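# Move masking tape from cupboard to desk, close cupboard

## Task

Remove the masking tape roll from the cupboard and set it down on the desk. Then close both cupboard doors fully. Closing or opening a door with a slam counts as failure, as does the robot toppling or being left leaning. Anything that stays in place only because the robot holds it is not finished. At the end, release everything and back the robot away.

## Robot and tools

Robot: a simulated Hello Robot Stretch 3 with one arm. It has a two-wheeled base (0.33 m long, 0.34 m wide) that can drive straight or spin in place but never slide sideways. A lift rides up and down a mast, and the telescoping arm reaches out to the robot's RIGHT side. It ends in a wrist with yaw, pitch and roll and a two-finger gripper. To move the gripper forward or back you drive the base. A spin pivots about the point between the drive wheels, 0.05 m behind the front edge. With the arm in and the wrist folded, the robot sweeps a circle of radius 0.28 m. An unfolded, level wrist reaches past that circle.

Frames: the base frame sits on the floor between the drive wheels, with x forward, y left and z up. hand_pose is reported in this frame at the point where closed fingertips meet. The odometry frame is the base frame as it stood at the start. Heading is positive to the left and runs from -3.142 to 3.142.

Tool execute_actions takes {"actions": [...]}. The actions run in sequence, and an empty list simply returns the current state along with one image from each camera: head_camera, nav_camera, wrist_camera. Each action may contain "robot", "steps" (1 to 450, at 30 per second) and "until". {"steps": n} on its own just waits. If any value in a call is invalid or out of range, the whole call is rejected and nothing runs.

"robot" can hold one of three things: a single command, a list of up to 8 commands run one after another (a {"pause_s": s} entry, at most 15, inserts a wait), or {"stop": true}, which brakes everything and clears the queue. A command can contain the following:
- "base": exactly one key. {"translate_m": d} is a relative drive in metres from wherever the base is when that command begins; forward is positive and |d| <= 1. {"rotate_rad": d} is a relative spin in radians; left (counter-clockwise from above) is positive and |d| <= 3.2.
- "joints": absolute targets, given by name. Joints you leave out keep their current targets. The ranges are:
  - lift_m 0 to 1.1 (arm height).
  - arm_m 0 to 0.52 (extension).
  - wrist_yaw_rad -1.345 to 4.42. At 0 the gripper points along the arm, positive turns it toward the front, and 3.0 is folded over the base.
  - wrist_pitch_rad -1.57 to 0.451. At 0 it is level; negative tips the fingertips down.
  - wrist_roll_rad -2.911 to 2.911. At 0 the fingers are side by side.
  - gripper_m -0.089 to 0.179, where higher means wider. The actual fingertip gap is about 0.007 smaller when nearly shut and 0.025 smaller when wide, and it is zero below 0.007.
  - head_pan_rad -3.953 to 1.73. At 0 the head looks forward, positive turns left, and -1.57 looks along the arm.
  - head_tilt_rad -1.53 to 0.419. Negative looks down.
- "contact_limits": {"arm_m": e}, where e is a motor effort percentage from 1 to 100. Once arm_m reaches that effort, it halts with contact_stop. Smaller values are gentler, and very small ones stop the arm immediately.

A new command takes over at once. Named joints switch to their new targets, and any remaining older queue is thrown away. Within a queue, the next command begins only after every motion in the previous one ends "done" (for the base and gripper, "off_target" also counts).

"until" ends an action early. {"robot": {"status": "ended"}} triggers once nothing reads "moving" and the queue is not "running". You can also test fields with comparisons, for example {"lift_m": [">", 0.3]} or {"base_status": ["!=", "moving"]}. Numbers are compared as printed. {"any": {"status": "ended"}} triggers when any single motion ends.

Tool zoom_image takes {"camera": name, "region": [x0, y0, x1, y1]} in pixels of that camera's latest image, with the origin at top-left and a maximum size of 504 by 504. It returns a sharper crop.

Tool finished_scene takes {"scene": n} and closes the scene permanently. Call it only after every motion has stopped, because whatever is still moving gets braked.

Result lines:
- base_status and joint_status give one word each: moving, done, off_target (stopped short and may still be pushing), contact_stop (the joint is now slack), time_out, stopped, not_commanded or torque_fault (the servo is limp for about 10 s and refuses goals).
- The base bracket shows distance travelled out of the goal, measured from the wheels.
- joint_goals lists the current targets, and measured_speeds is in units per second.
- refusals, queue and queue_left follow the command pipeline. Lines starting "refused:" or "dropped:" name the failing item, counting from 0.
- robot.on_its_own appears when the robot has changed a target by itself, a joint is slack or off, an idle motor's effort looks abnormal, or base_tilt has drifted 3 degrees or more.
- motor_effort is in percent, with the peak in brackets.
- lidar_m lists 12 sector ranges taken 0.17 m above the floor. The first sector is straight ahead, and they go counter-clockwise (4th left, 7th behind, 10th right).
- wrist_depth_mm and head_depth_mm are 7x7 grids of median depth.
- base_tilt reports forward and right lean in degrees.

Gripping: to hold an object, command gripper_m below its width. To let go, command at least 0.02 above the value where contact happened. Neither the reading nor "done" confirms a grasp.

Speed: the base is fast only while stowed (lift_m < 0.30, arm_m < 0.03, wrist_yaw_rad > 2.54). Otherwise it is limited to 0.10 m/s and 0.63 rad/s.

Self-collision: fold or unfold the wrist only with lift_m between 0.32 and 0.95, wrist_pitch_rad -0.4 and roll near 0. Once folded, the lift may drop to 0.25. If wrist_yaw_rad goes below -0.4, keep pitch at -0.5 or lower.

Things to avoid:
- Swinging doors fast. Move them gently so nothing slams.
- Pushing on something rigid with the gripper higher than about 0.45 m, or pushing again after a contact_stop. Either can tip the robot.
- Driving while the gripper is holding, hooked on, or pressing against something fixed.
- Snagging furniture, especially when reversing. If that happens, back out in small steps, free the gripper, and lower the lift to about 0.2 if the robot is still leaning.
- Dropping the tape. A loose object may occasionally get nudged by the environment.
- Long hard pushes that overload the wrist servos.

Each tool is called as name(argument=value, ...), one argument or row to a line, values as JSON.

## Session

execute_actions(
  actions=[],
)

Scene clock: 0.00 s.
robot.base_odometry: x=+0.000 y=+0.000 heading=+0.000 (m, m, rad; robot's odometry frame)
robot.turned_by_wheels: +0.000 (rad since the last result)
robot.turned_by_imu: +0.000 (rad since the last result)
robot.base_tilt: forward=+0.8 right=+0.0 (deg)
robot.lidar_m: 1.38 1.90 2.76 2.87 2.01 1.95 2.51 2.06 1.52 1.83 1.37 1.31
robot.head_depth_mm: 1267 1266 1268 1271 1274 1279 1278 / 1340 1341 1345 1352 1351 1353 1357 / 1423 1428 1429 1440 1432 1440 1444 / 1514 1502 1510 1521 1529 1547 1541 / 1640 1621 1635 1642 1647 1653 1662 / 1747 1752 1735 1773 1759 1780 1794 / 1855 1897 1904 1906 1923 1930 1904
robot.base_status: not_commanded
robot.joint_positions: lift_m=+0.499 arm_m=-0.003 wrist_yaw_rad=+3.012 wrist_pitch_rad=-0.376 wrist_roll_rad=-0.002 gripper_m=+0.037 head_pan_rad=+0.007 head_tilt_rad=-0.018
robot.joint_goals: lift_m=+0.499 arm_m=-0.003 wrist_yaw_rad=+3.012 wrist_pitch_rad=-0.376 wrist_roll_rad=-0.002 gripper_m=+0.037 head_pan_rad=+0.007 head_tilt_rad=-0.018
robot.joint_status: lift_m=not_commanded arm_m=not_commanded wrist_yaw_rad=not_commanded wrist_pitch_rad=not_commanded wrist_roll_rad=not_commanded gripper_m=not_commanded head_pan_rad=not_commanded head_tilt_rad=not_commanded
robot.measured_speeds: translate_m=+0.000 rotate_rad=+0.000 lift_m=+0.000 arm_m=+0.000 wrist_yaw_rad=+0.000 wrist_pitch_rad=+0.000 wrist_roll_rad=+0.000 head_pan_rad=+0.000 head_tilt_rad=+0.000
robot: refusals=0 queue=idle queue_left=0
robot.motor_effort: left_wheel=+0 right_wheel=+0 lift_m=+21 arm_m=+0 wrist_yaw_rad=+1 wrist_pitch_rad=+4 wrist_roll_rad=+0 gripper_m=+0 head_pan_rad=+0 head_tilt_rad=+1 (%)
robot.hand_pose: x=+0.0083 y=+0.0851 z=+0.5215 quat_wxyz=(+0.177, +0.701, +0.088, +0.685) (m; robot's base frame)
robot.wrist_depth_mm: - - - - - - - / - - - - - - - / - - - - - - - / - - - - - - - / - 981 - 959 - 932 912 / 864 843 - 795 - 784 768 / 704 700 - 692 672 668 664
pictures: head_camera (sideways: a quarter turn clockwise sets it upright), nav_camera (sideways: a quarter turn counterclockwise sets it upright), wrist_camera
Images, in order (width x height): head_camera 896x504, nav_camera 672x504, wrist_camera 644x364.

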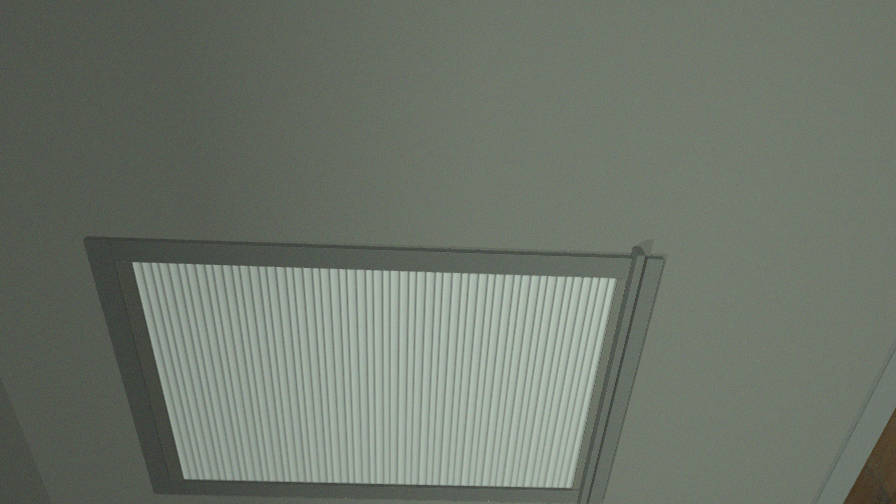

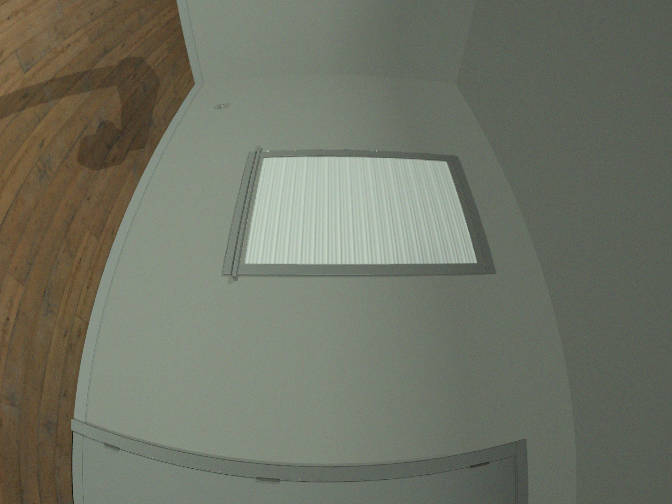

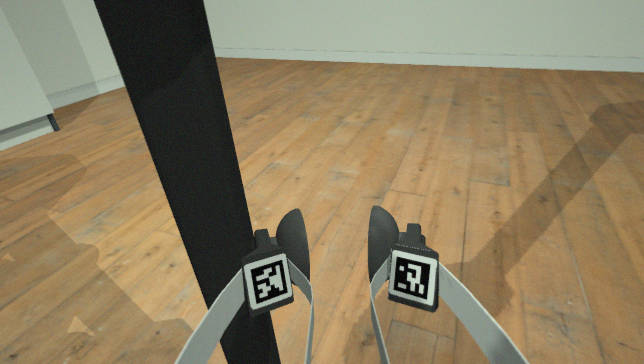

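execute_actions(
  actions=[
    {"robot":{"joints":{"head_pan_rad":-3.9,"head_tilt_rad":-0.4}},"steps":450,"until":{"robot":{"status":"ended"}}},
  ],
)

execute_actions(
  actions=[
    {"robot":{"joints":{"head_pan_rad":-2.3,"head_tilt_rad":-0.4}},"steps":450,"until":{"robot":{"status":"ended"}}},
  ],
)

Scene clock: 7.27 s.
robot.base_odometry: x=+0.000 y=+0.000 heading=+0.000 (m, m, rad; robot's odometry frame)
robot.turned_by_wheels: +0.000 (rad since the last result)
robot.turned_by_imu: +0.001 (rad since the last result)
robot.base_tilt: forward=+0.8 right=+0.0 (deg)
robot.lidar_m: 1.39 1.90 2.76 2.87 2.03 1.95 2.50 2.06 1.52 1.84 1.37 1.31
robot.head_depth_mm: - - - - - - - / 2260 2376 2099 2314 2410 - - / 2187 2314 2041 2245 2280 1739 1387 / 2156 2284 2014 2196 2307 1711 1367 / 2079 2230 1961 2119 2244 1706 1378 / 2050 2195 2304 2484 2254 1710 1375 / 2032 2162 2342 2505 2242 1691 1368
robot.base_status: not_commanded
robot.joint_positions: lift_m=+0.499 arm_m=-0.003 wrist_yaw_rad=+3.012 wrist_pitch_rad=-0.376 wrist_roll_rad=-0.002 gripper_m=+0.037 head_pan_rad=-3.893 head_tilt_rad=-0.395
robot.joint_goals: lift_m=+0.499 arm_m=-0.003 wrist_yaw_rad=+3.012 wrist_pitch_rad=-0.376 wrist_roll_rad=-0.002 gripper_m=+0.037 head_pan_rad=-3.900 head_tilt_rad=-0.400
robot.joint_status: lift_m=not_commanded arm_m=not_commanded wrist_yaw_rad=not_commanded wrist_pitch_rad=not_commanded wrist_roll_rad=not_commanded gripper_m=not_commanded head_pan_rad=done head_tilt_rad=done
robot.measured_speeds: translate_m=+0.000 rotate_rad=+0.000 lift_m=+0.000 arm_m=+0.000 wrist_yaw_rad=+0.000 wrist_pitch_rad=+0.000 wrist_roll_rad=+0.000 head_pan_rad=+0.000 head_tilt_rad=+0.000
robot: refusals=0 queue=done queue_left=0
robot.motor_effort: left_wheel=+1(1) right_wheel=+0(0) lift_m=+21(21) arm_m=+0(0) wrist_yaw_rad=+1(0) wrist_pitch_rad=+4(4) wrist_roll_rad=+0(0) gripper_m=+0(0) head_pan_rad=-5(50) head_tilt_rad=-2(21) (%)
robot.hand_pose: x=+0.0083 y=+0.0851 z=+0.5215 quat_wxyz=(+0.177, +0.701, +0.088, +0.685) (m; robot's base frame)
robot.wrist_depth_mm: - - - - - - - / - - - - - - - / - - - - - - - / - - - - - - - / - - - 959 972 936 882 / 854 835 - 801 - 776 765 / 723 704 - 703 672 667 665
pictures: head_camera (sideways: a quarter turn clockwise sets it upright), nav_camera (sideways: a quarter turn counterclockwise sets it upright), wrist_camera
camera_calibration (this result's frames):
head_camera: T_world_to_cam=[[0.317479, -0.260107, -0.911894, 1.20617], [-0.670797, -0.741312, -0.0220898, 0.0332937], [-0.670253, 0.618709, -0.40983, 0.499098], [0, 0, 0, 1]] pos_world=[-0.0260774, 0.0296167, 1.30518]
nav_camera: T_world_to_cam=[[-0.276263, 0.26111, 0.924933, -1.15752], [0.651495, 0.758402, -0.0195068, 0.0724563], [-0.706564, 0.5972, -0.37963, 0.455232], [0, 0, 0, 1]] pos_world=[-0.0453353, -0.0245744, 1.24487]
wrist_camera: T_world_to_cam=[[0.990726, -0.126406, -0.0498304, 0.0383035], [-0.106753, -0.497283, -0.860995, 0.531027], [0.0840553, 0.85833, -0.506166, 0.357272], [0, 0, 0, 1]] pos_world=[-0.0112899, -0.0377447, 0.639959]
Images, in order (width x height): head_camera 896x504, nav_camera 672x504, wrist_camera 644x364.

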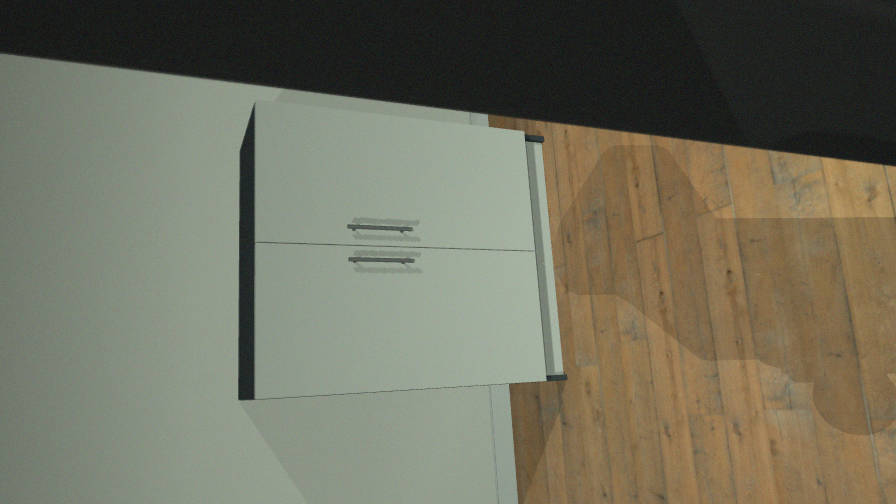

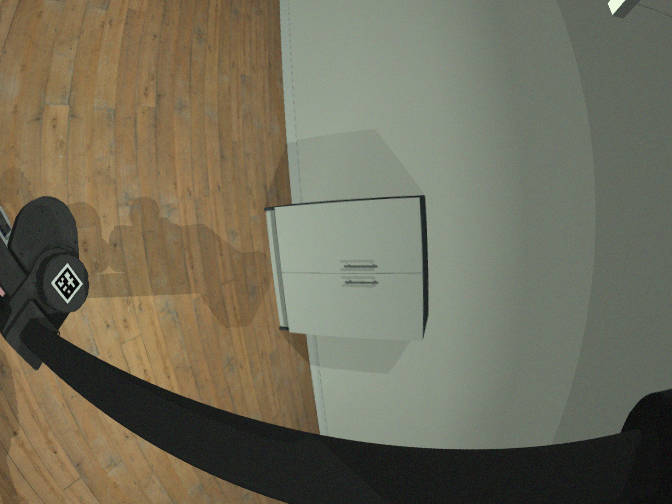

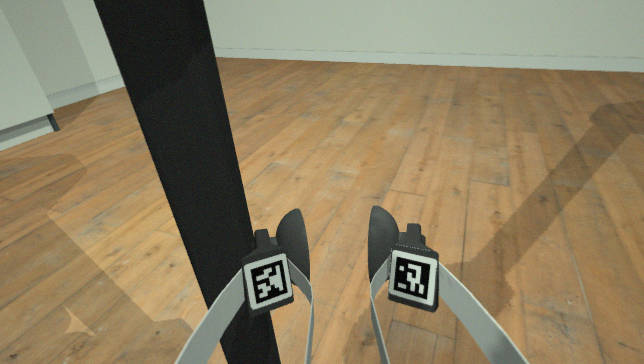

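Scene clock: 8.67 s.
robot.base_odometry: x=+0.000 y=+0.000 heading=+0.000 (m, m, rad; robot's odometry frame)
robot.turned_by_wheels: +0.000 (rad since the last result)
robot.turned_by_imu: +0.000 (rad since the last result)
robot.base_tilt: forward=+0.8 right=-0.1 (deg)
robot.lidar_m: 1.39 1.89 2.76 2.86 2.02 1.95 2.50 2.06 1.52 1.84 1.37 1.31
robot.head_depth_mm: 1866 2029 2155 2415 2297 1725 1396 / 1806 1957 2138 2347 2297 1739 1385 / 1801 1933 2073 2273 2284 1725 1380 / 1743 1859 2021 1576 2182 1728 1381 / 1705 1850 1955 1558 2168 1707 1378 / 1664 1801 1960 1544 2204 1723 1372 / 1626 1759 1897 1440 2149 1676 1374
robot.base_status: not_commanded
robot.joint_positions: lift_m=+0.499 arm_m=-0.003 wrist_yaw_rad=+3.012 wrist_pitch_rad=-0.376 wrist_roll_rad=-0.002 gripper_m=+0.037 head_pan_rad=-2.307 head_tilt_rad=-0.395
robot.joint_goals: lift_m=+0.499 arm_m=-0.003 wrist_yaw_rad=+3.012 wrist_pitch_rad=-0.376 wrist_roll_rad=-0.002 gripper_m=+0.037 head_pan_rad=-2.300 head_tilt_rad=-0.400
robot.joint_status: lift_m=not_commanded arm_m=not_commanded wrist_yaw_rad=not_commanded wrist_pitch_rad=not_commanded wrist_roll_rad=not_commanded gripper_m=not_commanded head_pan_rad=done head_tilt_rad=done
robot.measured_speeds: translate_m=+0.000 rotate_rad=+0.000 lift_m=+0.000 arm_m=+0.000 wrist_yaw_rad=+0.000 wrist_pitch_rad=+0.000 wrist_roll_rad=+0.000 head_pan_rad=+0.000 head_tilt_rad=+0.000
robot: refusals=0 queue=done queue_left=0
robot.motor_effort: left_wheel=+1(1) right_wheel=-1(1) lift_m=+22(22) arm_m=+0(0) wrist_yaw_rad=+1(0) wrist_pitch_rad=+4(4) wrist_roll_rad=+0(0) gripper_m=+1(1) head_pan_rad=+4(51) head_tilt_rad=-3(3) (%)
robot.hand_pose: x=+0.0083 y=+0.0851 z=+0.5215 quat_wxyz=(+0.177, +0.701, +0.088, +0.685) (m; robot's base frame)
robot.wrist_depth_mm: - - - - - - - / - - - - - - - / - - - - - - - / - - - - - - - / - - - - 988 948 903 / 844 828 - 797 - 787 767 / 727 703 - 689 670 670 647
pictures: head_camera (sideways: a quarter turn clockwise sets it upright), nav_camera (sideways: a quarter turn counterclockwise sets it upright), wrist_camera
camera_calibration (this result's frames):
head_camera: T_world_to_cam=[[0.255403, 0.321276, -0.911894, 1.20654], [0.751112, -0.659806, -0.0220898, 0.02462], [-0.60877, -0.679293, -0.40983, 0.498723], [0, 0, 0, 1]] pos_world=[-0.0230396, -0.0326102, 1.30518]
nav_camera: T_world_to_cam=[[-0.257013, -0.280079, 0.924933, -1.15764], [-0.767915, 0.640254, -0.0195068, 0.0811148], [-0.586729, -0.715283, -0.37963, 0.454501], [0, 0, 0, 1]] pos_world=[0.0314293, -0.0510678, 1.24487]
wrist_camera: T_world_to_cam=[[0.990726, -0.126406, -0.0498305, 0.0383035], [-0.106754, -0.497283, -0.860995, 0.531027], [0.0840552, 0.85833, -0.506166, 0.357272], [0, 0, 0, 1]] pos_world=[-0.0112899, -0.0377447, 0.639959]
Images, in order (width x height): head_camera 896x504, nav_camera 672x504, wrist_camera 644x364.

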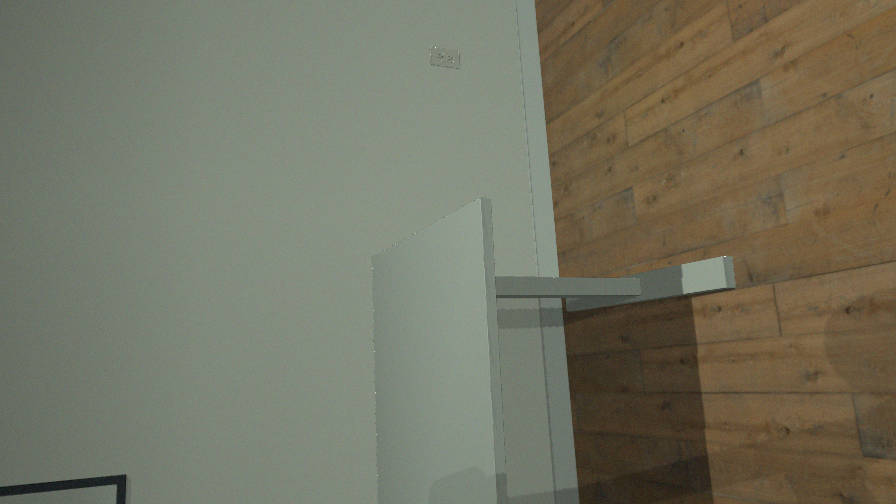

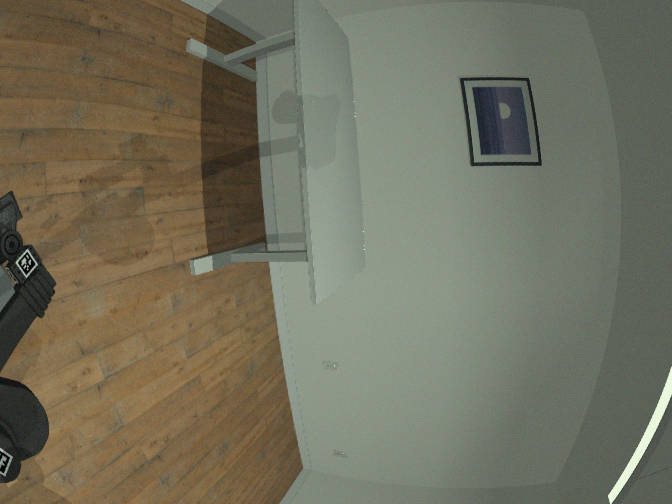

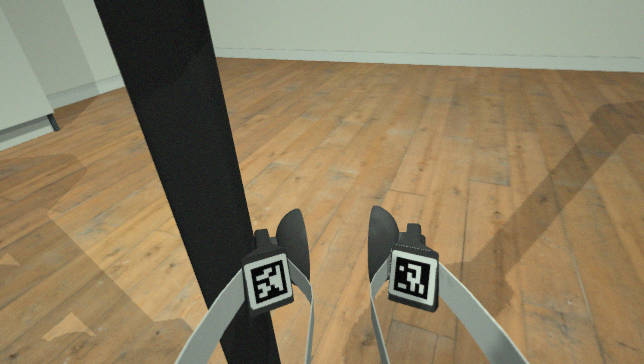

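execute_actions(
  actions=[
    {"robot":[{"joints":{"lift_m":0.28,"head_pan_rad":-1.57,"head_tilt_rad":-0.5},"base":{"rotate_rad":-0.932}},{"base":{"translate_m":-0.56}},{"base":{"translate_m":-0.56}},{"base":{"rotate_rad":-1.171}},{"joints":{"lift_m":0.6}},{"joints":{"wrist_yaw_rad":0,"wrist_pitch_rad":-0.4,"gripper_m":0.09}},{"joints":{"wrist_pitch_rad":0}}],"steps":450,"until":{"robot":{"status":"ended"}}},
    {"steps":450,"until":{"robot":{"status":"ended"}}},
  ],
)

Scene clock: 66.30 s.
robot.base_odometry: x=-0.668 y=+0.899 heading=-2.103 (m, m, rad; robot's odometry frame)
robot.turned_by_wheels: -2.103 (rad since the last result)
robot.turned_by_imu: -2.110 (rad since the last result)
robot.base_tilt: forward=+0.8 right=+0.0 (deg)
robot.lidar_m: 2.42 2.10 2.44 2.37 2.46 2.41 2.32 1.97 0.96 0.92 0.96 1.98
robot.head_depth_mm: 1164 1247 918 1003 1132 1337 1304 / 1164 1259 923 1012 1138 1307 1295 / 1162 1245 925 1016 1132 1310 1296 / 1169 1253 927 1015 1147 1314 1295 / 1170 1255 927 1022 1153 1311 1286 / 1177 1245 929 1022 1157 1323 1284 / 1171 1257 933 1016 1160 1419 1278
robot.base_status: done (rotate_rad -1.1709 of -1.1710)
robot.joint_positions: lift_m=+0.600 arm_m=-0.003 wrist_yaw_rad=+0.002 wrist_pitch_rad=-0.023 wrist_roll_rad=-0.002 gripper_m=+0.090 head_pan_rad=-1.577 head_tilt_rad=-0.494
robot.joint_goals: lift_m=+0.600 arm_m=-0.003 wrist_yaw_rad=+0.000 wrist_pitch_rad=+0.000 wrist_roll_rad=-0.002 gripper_m=+0.090 head_pan_rad=-1.570 head_tilt_rad=-0.500
robot.joint_status: lift_m=done arm_m=not_commanded wrist_yaw_rad=done wrist_pitch_rad=done wrist_roll_rad=not_commanded gripper_m=done head_pan_rad=done head_tilt_rad=done
robot.measured_speeds: translate_m=+0.000 rotate_rad=+0.000 lift_m=+0.000 arm_m=+0.000 wrist_yaw_rad=+0.000 wrist_pitch_rad=+0.000 wrist_roll_rad=+0.000 head_pan_rad=+0.000 head_tilt_rad=+0.000
robot: refusals=0 queue=done queue_left=0
robot.motor_effort: left_wheel=+2(14) right_wheel=-2(7) lift_m=+26(30) arm_m=+0(0) wrist_yaw_rad=-2(0) wrist_pitch_rad=+6(7) wrist_roll_rad=+0(0) gripper_m=+1(81) head_pan_rad=+4(48) head_tilt_rad=-1(11) (%)
robot.hand_pose: x=-0.0208 y=-0.3981 z=+0.7084 quat_wxyz=(+0.708, +0.009, -0.706, -0.008) (m; robot's base frame)
robot.wrist_depth_mm: - 654 645 638 641 630 - / - 666 674 667 656 650 - / - 693 691 680 661 670 - / - 729 714 707 691 692 - / - 751 725 748 707 712 - / - - - 753 765 729 - / - - 794 789 779 772 -
pictures: head_camera (sideways: a quarter turn clockwise sets it upright), nav_camera (sideways: a quarter turn counterclockwise sets it upright), wrist_camera
camera_calibration (this result's frames):
head_camera: T_world_to_cam=[[-0.0235886, 0.498087, -0.866806, 1.14943], [0.999722, 0.0117943, -0.0204284, 0.0209378], [0.0000482133, -0.867047, -0.498226, 0.610033], [0, 0, 0, 1]] pos_world=[0.00615211, -0.0438367, 1.3007]
nav_camera: T_world_to_cam=[[-0.00510652, -0.469912, 0.882698, -1.10408], [-0.999168, -0.0333187, -0.0235178, 0.0877445], [0.0404617, -0.882084, -0.469351, 0.567427], [0, 0, 0, 1]] pos_world=[0.0590744, -0.0153776, 1.24295]
wrist_camera: T_world_to_cam=[[-0.998701, -0.0222074, -0.0458595, 0.0126668], [0.0411926, 0.177854, -0.983194, 0.806995], [0.0299905, -0.983806, -0.176708, -0.0987088], [0, 0, 0, 1]] pos_world=[-0.0176316, -0.240356, 0.776571]
Images, in order (width x height): head_camera 896x504, nav_camera 672x504, wrist_camera 644x364.

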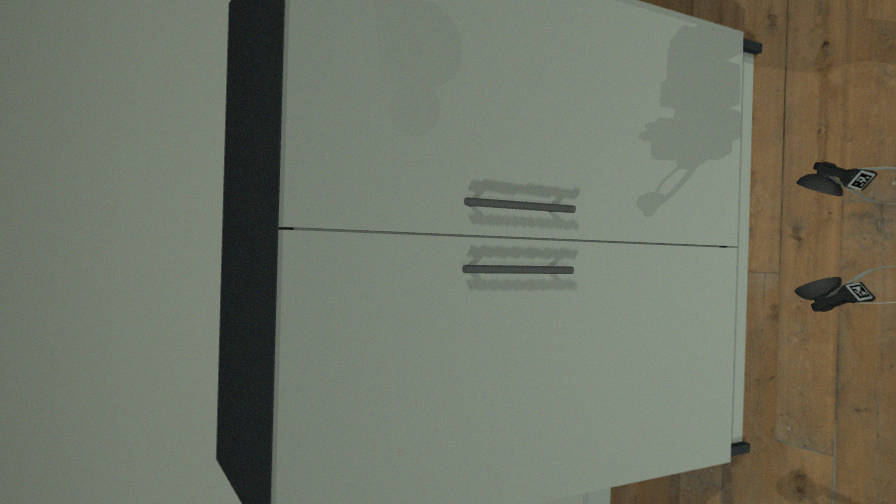

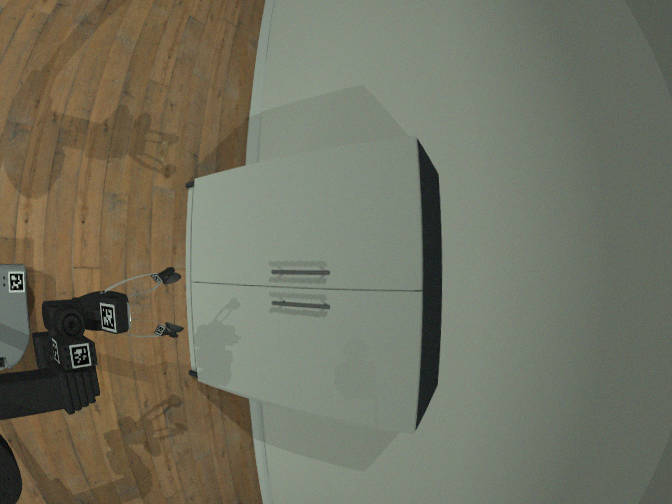

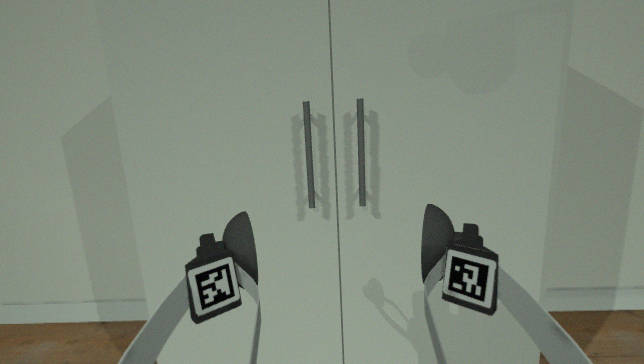

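execute_actions(
  actions=[
    {"robot":{"joints":{"arm_m":0.40,"lift_m":0.585,"gripper_m":0.07},"base":{"translate_m":-0.055}},"steps":450,"until":{"robot":{"status":"ended"}}},
  ],
)

Scene clock: 81.23 s.
robot.base_odometry: x=-0.640 y=+0.946 heading=-2.103 (m, m, rad; robot's odometry frame)
robot.turned_by_wheels: +0.000 (rad since the last result)
robot.turned_by_imu: +0.001 (rad since the last result)
robot.base_tilt: forward=+0.8 right=+0.0 (deg)
robot.lidar_m: 2.48 2.15 2.43 2.37 2.46 2.34 2.26 1.97 0.95 0.92 0.96 1.97
robot.head_depth_mm: 1160 1243 918 1005 1143 1491 1299 / 1162 1259 922 1011 1144 1295 1320 / 1168 1238 920 1016 1120 1438 1292 / 1168 1239 926 1015 1121 1341 1297 / 1172 1248 925 1017 1150 1319 1298 / 1169 1247 929 1025 1147 1324 1283 / 1174 1254 932 1022 1155 1328 1284
robot.base_status: done (translate_m -0.0550 of -0.0550)
robot.joint_positions: lift_m=+0.585 arm_m=+0.400 wrist_yaw_rad=+0.001 wrist_pitch_rad=-0.022 wrist_roll_rad=-0.002 gripper_m=+0.070 head_pan_rad=-1.577 head_tilt_rad=-0.494
robot.joint_goals: lift_m=+0.585 arm_m=+0.400 wrist_yaw_rad=+0.000 wrist_pitch_rad=+0.000 wrist_roll_rad=-0.002 gripper_m=+0.070 head_pan_rad=-1.570 head_tilt_rad=-0.500
robot.joint_status: lift_m=done arm_m=done wrist_yaw_rad=done wrist_pitch_rad=done wrist_roll_rad=not_commanded gripper_m=done head_pan_rad=done head_tilt_rad=done
robot.measured_speeds: translate_m=+0.000 rotate_rad=+0.000 lift_m=+0.000 arm_m=+0.000 wrist_yaw_rad=+0.000 wrist_pitch_rad=+0.000 wrist_roll_rad=+0.000 head_pan_rad=+0.000 head_tilt_rad=+0.000
robot: refusals=0 queue=done queue_left=0
robot.motor_effort: left_wheel=+3(6) right_wheel=-1(6) lift_m=+16(27) arm_m=+4(5) wrist_yaw_rad=-1(2) wrist_pitch_rad=+6(6) wrist_roll_rad=+0(0) gripper_m=+1(72) head_pan_rad=+4(4) head_tilt_rad=-3(2) (%)
robot.hand_pose: x=-0.0212 y=-0.8002 z=+0.6944 quat_wxyz=(+0.708, +0.008, -0.706, -0.008) (m; robot's base frame)
robot.wrist_depth_mm: 267 265 264 262 259 257 255 / 276 275 272 266 267 265 261 / 285 282 280 277 274 274 268 / 295 292 290 287 284 282 278 / 304 302 295 297 294 290 289 / 316 312 - 305 306 299 297 / 330 324 322 317 317 315 311
pictures: head_camera (sideways: a quarter turn clockwise sets it upright), nav_camera (sideways: a quarter turn counterclockwise sets it upright), wrist_camera
camera_calibration (this result's frames):
head_camera: T_world_to_cam=[[-0.0235887, 0.498087, -0.866806, 1.14943], [0.999722, 0.0117944, -0.0204284, 0.0209378], [0.000048317, -0.867047, -0.498227, 0.610033], [0, 0, 0, 1]] pos_world=[0.00615212, -0.0438367, 1.3007]
nav_camera: T_world_to_cam=[[-0.00510647, -0.469912, 0.882698, -1.10408], [-0.999168, -0.0333188, -0.0235178, 0.0877445], [0.0404618, -0.882084, -0.469351, 0.567427], [0, 0, 0, 1]] pos_world=[0.0590744, -0.0153776, 1.24295]
wrist_camera: T_world_to_cam=[[-0.998732, -0.0208246, -0.0458292, 0.0038053], [0.0414527, 0.176295, -0.983464, 0.863681], [0.0285597, -0.984117, -0.175208, -0.498159], [0, 0, 0, 1]] pos_world=[-0.0177741, -0.64243, 0.762292]
Images, in order (width x height): head_camera 896x504, nav_camera 672x504, wrist_camera 644x364.

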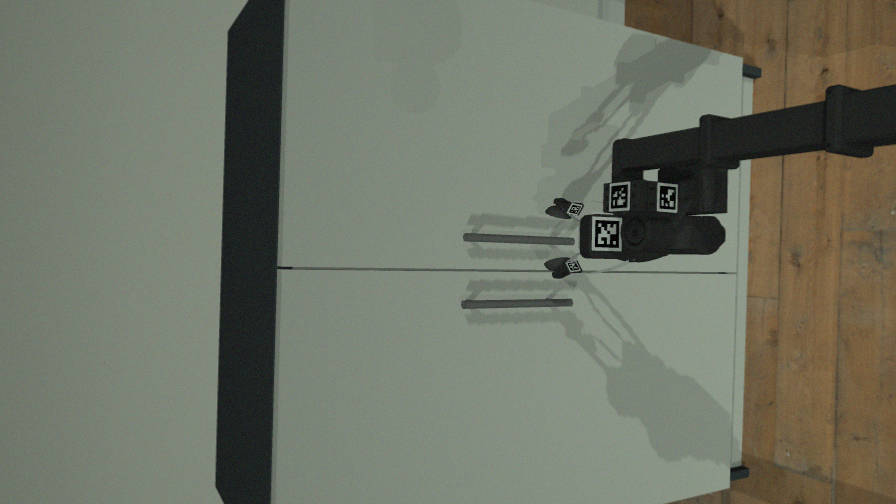

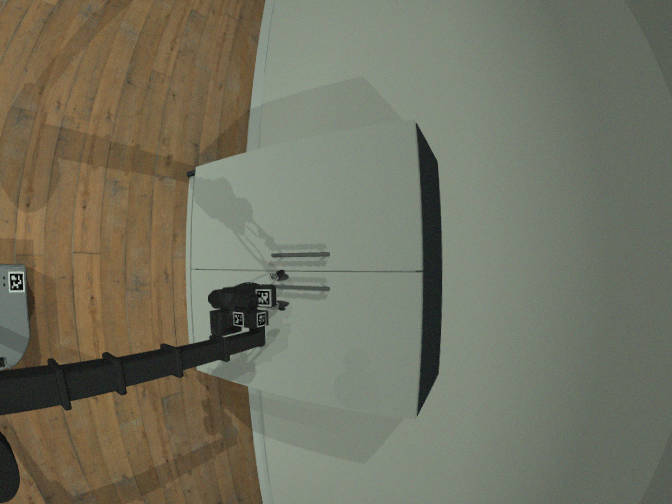

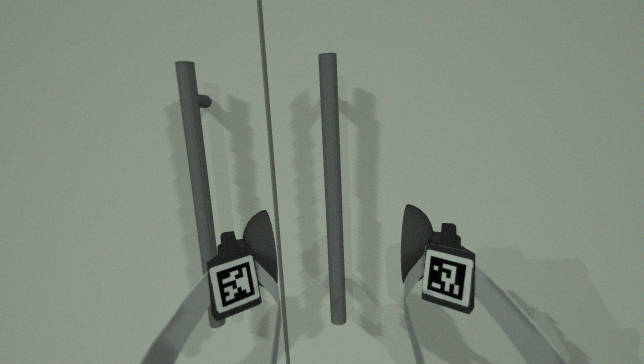

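execute_actions(
  actions=[
    {"robot":[{"joints":{"arm_m":0.487},"contact_limits":{"arm_m":20}},{"joints":{"gripper_m":-0.02}}],"steps":450,"until":{"robot":{"status":"ended"}}},
  ],
)

Scene clock: 91.00 s.
robot.base_odometry: x=-0.640 y=+0.946 heading=-2.103 (m, m, rad; robot's odometry frame)
robot.turned_by_wheels: +0.000 (rad since the last result)
robot.turned_by_imu: +0.001 (rad since the last result)
robot.base_tilt: forward=+0.7 right=+0.0 (deg)
robot.lidar_m: 2.49 2.15 2.43 2.36 2.46 2.35 2.27 1.97 0.96 0.92 0.95 1.98
robot.head_depth_mm: 1163 1250 920 1005 1132 1476 1309 / 1162 1253 921 1010 1140 1307 1337 / 1158 1241 929 1012 1104 1335 1290 / 1167 1238 924 1019 1150 1316 1292 / 1168 1247 928 1017 1144 1321 1287 / 1176 1242 928 1023 1152 1323 1288 / 1179 1246 933 1025 1150 1329 1278
robot.base_status: done (translate_m -0.0550 of -0.0550)
robot.joint_positions: lift_m=+0.585 arm_m=+0.487 wrist_yaw_rad=+0.003 wrist_pitch_rad=-0.022 wrist_roll_rad=-0.002 gripper_m=-0.019 head_pan_rad=-1.577 head_tilt_rad=-0.494
robot.joint_goals: lift_m=+0.585 arm_m=+0.487 wrist_yaw_rad=+0.000 wrist_pitch_rad=+0.000 wrist_roll_rad=-0.002 gripper_m=-0.020 head_pan_rad=-1.570 head_tilt_rad=-0.500
robot.joint_status: lift_m=done arm_m=done wrist_yaw_rad=done wrist_pitch_rad=done wrist_roll_rad=not_commanded gripper_m=done head_pan_rad=done head_tilt_rad=done
robot.measured_speeds: translate_m=+0.000 rotate_rad=+0.000 lift_m=+0.000 arm_m=+0.000 wrist_yaw_rad=+0.000 wrist_pitch_rad=+0.000 wrist_roll_rad=+0.000 head_pan_rad=+0.000 head_tilt_rad=+0.000
robot: refusals=0 queue=done queue_left=0
robot.motor_effort: left_wheel=+6(7) right_wheel=-4(4) lift_m=+17(17) arm_m=+4(4) wrist_yaw_rad=-3(3) wrist_pitch_rad=+6(6) wrist_roll_rad=+0(0) gripper_m=-20(86) head_pan_rad=+5(4) head_tilt_rad=-3(2) (%)
robot.contact_limits: arm_m 20 (drawing in: default 21, maximum 34; extending or still: default 28, maximum 46)
robot.hand_pose: x=-0.0207 y=-0.8872 z=+0.6942 quat_wxyz=(+0.708, +0.009, -0.706, -0.007) (m; robot's base frame)
robot.wrist_depth_mm: 184 183 181 178 178 177 174 / 190 186 187 184 183 181 181 / 196 193 194 191 189 188 185 / 203 200 200 198 195 194 191 / 210 207 208 201 201 200 199 / 219 215 215 211 208 207 204 / 227 222 221 220 217 214 212
pictures: head_camera (sideways: a quarter turn clockwise sets it upright), nav_camera (sideways: a quarter turn counterclockwise sets it upright), wrist_camera
camera_calibration (this result's frames):
head_camera: T_world_to_cam=[[-0.0235886, 0.498087, -0.866806, 1.14943], [0.999722, 0.0117943, -0.0204284, 0.0209378], [0.0000482137, -0.867047, -0.498227, 0.610033], [0, 0, 0, 1]] pos_world=[0.00615211, -0.0438367, 1.3007]
nav_camera: T_world_to_cam=[[-0.00510652, -0.469912, 0.882698, -1.10408], [-0.999168, -0.0333187, -0.0235178, 0.0877445], [0.0404617, -0.882084, -0.469351, 0.567427], [0, 0, 0, 1]] pos_world=[0.0590744, -0.0153776, 1.24295]
wrist_camera: T_world_to_cam=[[-0.998685, -0.0229394, -0.0458435, 0.000669284], [0.041076, 0.176941, -0.983364, 0.879346], [0.0306694, -0.983954, -0.175766, -0.583226], [0, 0, 0, 1]] pos_world=[-0.0175644, -0.729445, 0.762237]
Images, in order (width x height): head_camera 896x504, nav_camera 672x504, wrist_camera 644x364.

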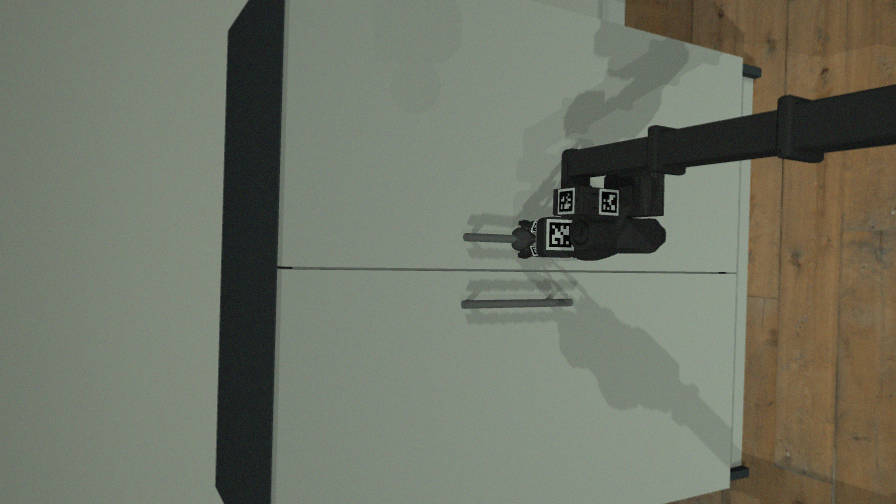

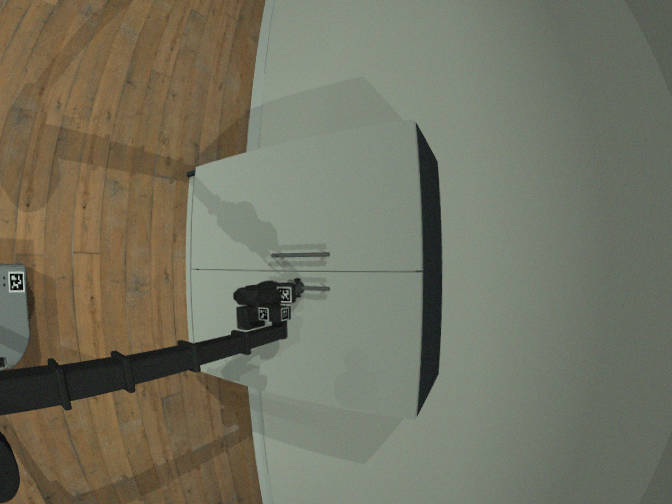

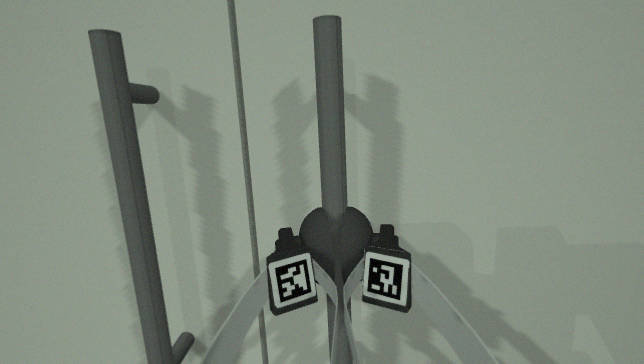

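execute_actions(
  actions=[
    {"robot":{"joints":{"arm_m":0.421},"base":{"translate_m":-0.014}},"steps":450,"until":{"robot":{"status":"ended"}}},
  ],
)

Scene clock: 113.60 s.
robot.base_odometry: x=-0.633 y=+0.959 heading=-2.103 (m, m, rad; robot's odometry frame)
robot.turned_by_wheels: +0.000 (rad since the last result)
robot.turned_by_imu: +0.001 (rad since the last result)
robot.base_tilt: forward=+0.8 right=+0.0 (deg)
robot.lidar_m: 2.50 2.16 2.42 2.36 2.45 2.33 2.26 1.97 0.95 0.92 0.96 1.97
robot.head_depth_mm: 1164 1260 922 1009 1166 1494 1305 / 1163 1250 918 1010 1141 1304 1343 / 1163 1237 926 1017 1124 1435 1297 / 1164 1241 925 1011 1129 1352 1287 / 1165 1254 928 1017 1147 1309 1287 / 1167 1244 929 1022 1159 1324 1274 / 1173 1244 936 1020 1160 1328 1281
robot.base_status: done (translate_m -0.0140 of -0.0140)
robot.joint_positions: lift_m=+0.585 arm_m=+0.421 wrist_yaw_rad=+0.002 wrist_pitch_rad=-0.021 wrist_roll_rad=-0.002 gripper_m=-0.020 head_pan_rad=-1.577 head_tilt_rad=-0.494
robot.joint_goals: lift_m=+0.585 arm_m=+0.421 wrist_yaw_rad=+0.000 wrist_pitch_rad=+0.000 wrist_roll_rad=-0.002 gripper_m=-0.020 head_pan_rad=-1.570 head_tilt_rad=-0.500
robot.joint_status: lift_m=done arm_m=done wrist_yaw_rad=done wrist_pitch_rad=done wrist_roll_rad=not_commanded gripper_m=done head_pan_rad=done head_tilt_rad=done
robot.measured_speeds: translate_m=+0.000 rotate_rad=+0.000 lift_m=+0.000 arm_m=+0.000 wrist_yaw_rad=+0.000 wrist_pitch_rad=+0.000 wrist_roll_rad=+0.000 head_pan_rad=+0.000 head_tilt_rad=+0.000
robot: refusals=0 queue=done queue_left=0
robot.motor_effort: left_wheel=+2(23) right_wheel=-2(17) lift_m=+17(17) arm_m=-4(10) wrist_yaw_rad=-1(28) wrist_pitch_rad=+6(6) wrist_roll_rad=+0(0) gripper_m=-9(16) head_pan_rad=+4(5) head_tilt_rad=-3(2) (%)
robot.hand_pose: x=-0.0210 y=-0.8221 z=+0.6945 quat_wxyz=(+0.708, +0.008, -0.706, -0.007) (m; robot's base frame)
robot.wrist_depth_mm: 246 245 242 239 238 236 235 / 256 252 251 247 245 243 242 / 264 259 258 254 254 250 250 / 270 270 268 262 262 261 256 / 280 277 279 271 271 269 265 / 292 288 284 - 277 278 274 / 303 300 295 295 291 289 285
pictures: head_camera (sideways: a quarter turn clockwise sets it upright), nav_camera (sideways: a quarter turn counterclockwise sets it upright), wrist_camera
camera_calibration (this result's frames):
head_camera: T_world_to_cam=[[-0.0235887, 0.498107, -0.866795, 1.14942], [0.999722, 0.0117951, -0.020428, 0.0209373], [0.0000485925, -0.867035, -0.498247, 0.610059], [0, 0, 0, 1]] pos_world=[0.00615213, -0.0438366, 1.3007]
nav_camera: T_world_to_cam=[[-0.00510648, -0.469933, 0.882687, -1.10406], [-0.999168, -0.0333185, -0.0235187, 0.0877457], [0.0404621, -0.882073, -0.469372, 0.567454], [0, 0, 0, 1]] pos_world=[0.0590745, -0.0153762, 1.24295]
wrist_camera: T_world_to_cam=[[-0.998719, -0.0214849, -0.0458173, 0.00296879], [0.0413415, 0.175746, -0.983567, 0.867284], [0.029184, -0.984201, -0.174633, -0.520071], [0, 0, 0, 1]] pos_world=[-0.0177121, -0.664212, 0.762346]
Images, in order (width x height): head_camera 896x504, nav_camera 672x504, wrist_camera 644x364.

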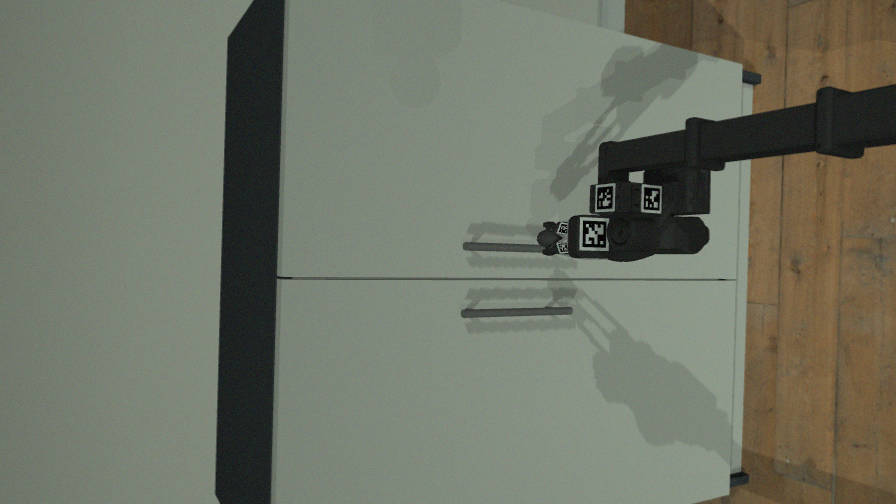

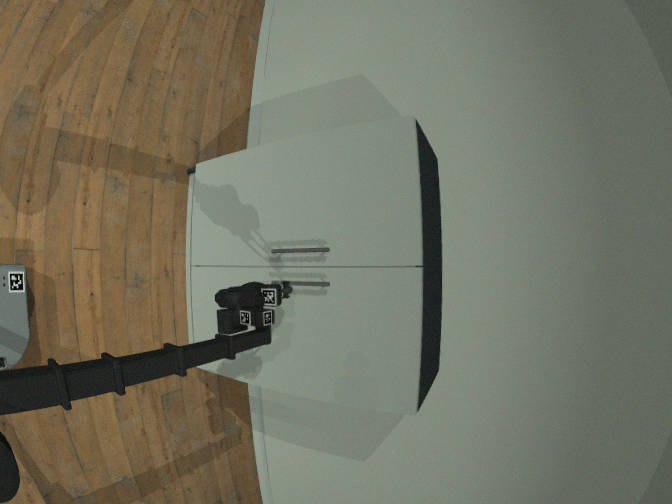

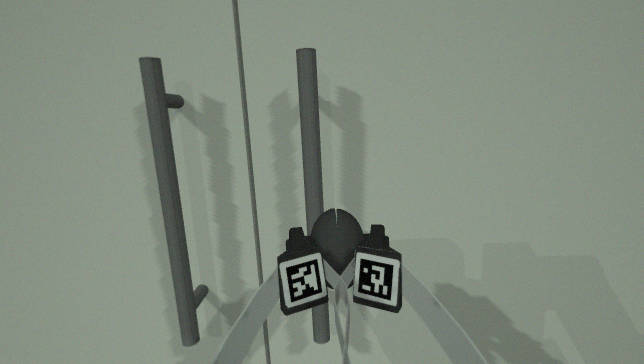

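execute_actions(
  actions=[
    {"robot":[{"joints":{"gripper_m":0.05},"base":{"translate_m":0.014}},{"joints":{"arm_m":0.497},"contact_limits":{"arm_m":15}},{"joints":{"gripper_m":-0.06}},{"joints":{"arm_m":0.46},"contact_limits":{"arm_m":30}}],"steps":450,"until":{"robot":{"status":"ended"}}},
  ],
)

Scene clock: 124.23 s.
robot.base_odometry: x=-0.640 y=+0.946 heading=-2.103 (m, m, rad; robot's odometry frame)
robot.turned_by_wheels: +0.000 (rad since the last result)
robot.turned_by_imu: +0.001 (rad since the last result)
robot.base_tilt: forward=+0.8 right=+0.0 (deg)
robot.lidar_m: 2.48 2.15 2.44 2.36 2.46 2.36 2.27 1.97 0.95 0.92 0.96 1.97
robot.head_depth_mm: 1162 1253 922 1008 1141 1487 1295 / 1161 1252 920 1008 1141 1309 1331 / 1159 1242 927 1016 1103 1340 1292 / 1167 1245 926 1016 1136 1337 1291 / 1165 1242 931 1017 1147 1310 1287 / 1169 1254 933 1020 1151 1315 1291 / 1169 1249 930 1021 1154 1320 1282
robot.base_status: done (translate_m +0.0140 of +0.0140)
robot.joint_positions: lift_m=+0.585 arm_m=+0.460 wrist_yaw_rad=+0.002 wrist_pitch_rad=-0.020 wrist_roll_rad=-0.002 gripper_m=-0.055 head_pan_rad=-1.577 head_tilt_rad=-0.495
robot.joint_goals: lift_m=+0.585 arm_m=+0.460 wrist_yaw_rad=+0.000 wrist_pitch_rad=+0.000 wrist_roll_rad=-0.002 gripper_m=-0.057 head_pan_rad=-1.570 head_tilt_rad=-0.500
robot.joint_status: lift_m=done arm_m=done wrist_yaw_rad=done wrist_pitch_rad=done wrist_roll_rad=not_commanded gripper_m=done head_pan_rad=done head_tilt_rad=done
robot.measured_speeds: translate_m=+0.000 rotate_rad=+0.000 lift_m=+0.000 arm_m=+0.000 wrist_yaw_rad=+0.000 wrist_pitch_rad=+0.000 wrist_roll_rad=+0.000 head_pan_rad=+0.000 head_tilt_rad=+0.000
robot: refusals=0 queue=done queue_left=0
robot.motor_effort: left_wheel=+3(9) right_wheel=-1(4) lift_m=+17(17) arm_m=-4(13) wrist_yaw_rad=-2(4) wrist_pitch_rad=+6(6) wrist_roll_rad=+0(0) gripper_m=-26(100) head_pan_rad=+4(4) head_tilt_rad=-1(2) (%)
robot.contact_limits: arm_m 30 (drawing in: default 21, maximum 34; extending or still: default 28, maximum 46)
robot.hand_pose: x=-0.0209 y=-0.8611 z=+0.6948 quat_wxyz=(+0.708, +0.008, -0.706, -0.006) (m; robot's base frame)
robot.wrist_depth_mm: 210 208 206 202 203 199 199 / 216 212 213 209 209 206 205 / 224 220 219 215 216 214 212 / 232 227 227 224 224 220 219 / 240 238 235 231 229 226 225 / 247 245 243 - 235 236 233 / 256 253 252 248 247 244 242
pictures: head_camera (sideways: a quarter turn clockwise sets it upright), nav_camera (sideways: a quarter turn counterclockwise sets it upright), wrist_camera
camera_calibration (this result's frames):
head_camera: T_world_to_cam=[[-0.0235865, 0.49852, -0.866557, 1.14911], [0.999722, 0.0118054, -0.0204196, 0.0209262], [0.0000505303, -0.866798, -0.49866, 0.610597], [0, 0, 0, 1]] pos_world=[0.00615216, -0.043836, 1.30067]
nav_camera: T_world_to_cam=[[-0.00510871, -0.470353, 0.882463, -1.10377], [-0.999168, -0.0333079, -0.0235375, 0.08777], [0.0404639, -0.881849, -0.469792, 0.568], [0, 0, 0, 1]] pos_world=[0.0590746, -0.0153481, 1.24295]
wrist_camera: T_world_to_cam=[[-0.998703, -0.0222494, -0.0457928, 0.00165013], [0.0412197, 0.174562, -0.983783, 0.873548], [0.0298823, -0.984395, -0.173419, -0.559415], [0, 0, 0, 1]] pos_world=[-0.0176428, -0.703137, 0.762444]
Images, in order (width x height): head_camera 896x504, nav_camera 672x504, wrist_camera 644x364.

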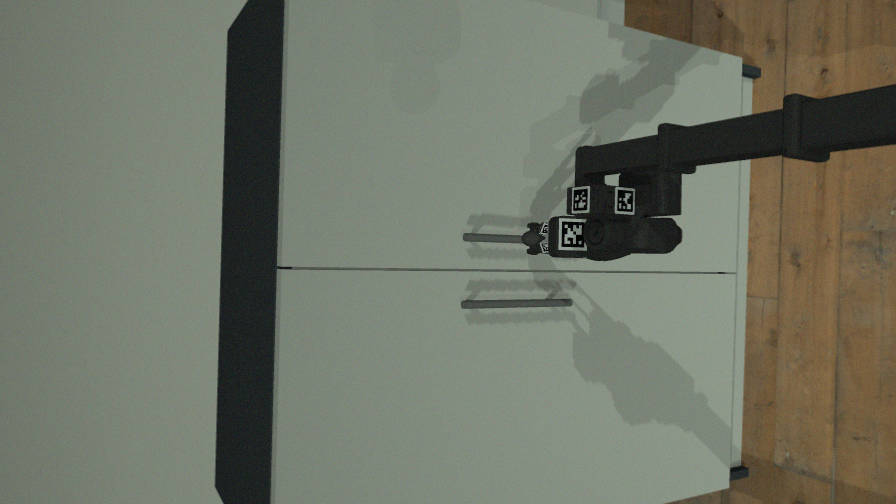

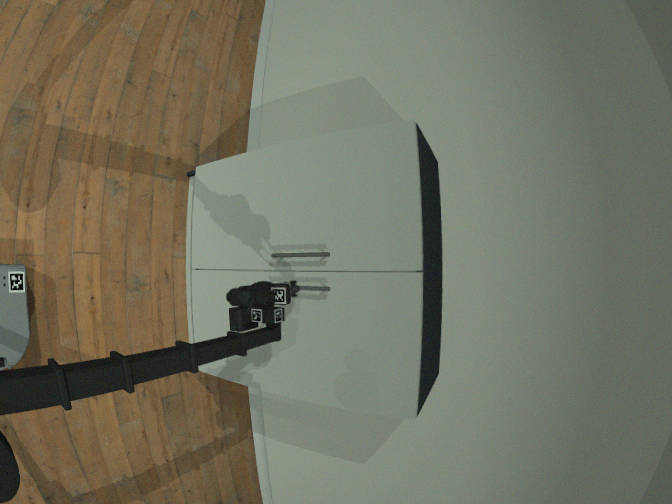

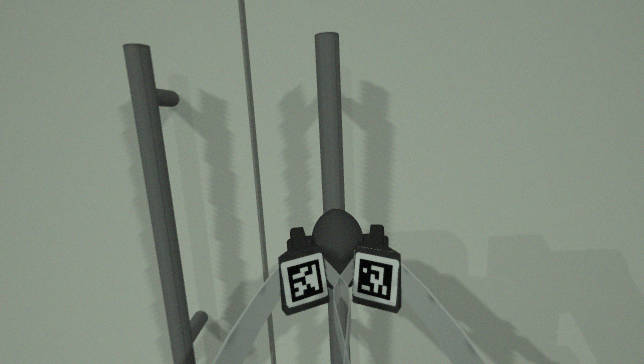

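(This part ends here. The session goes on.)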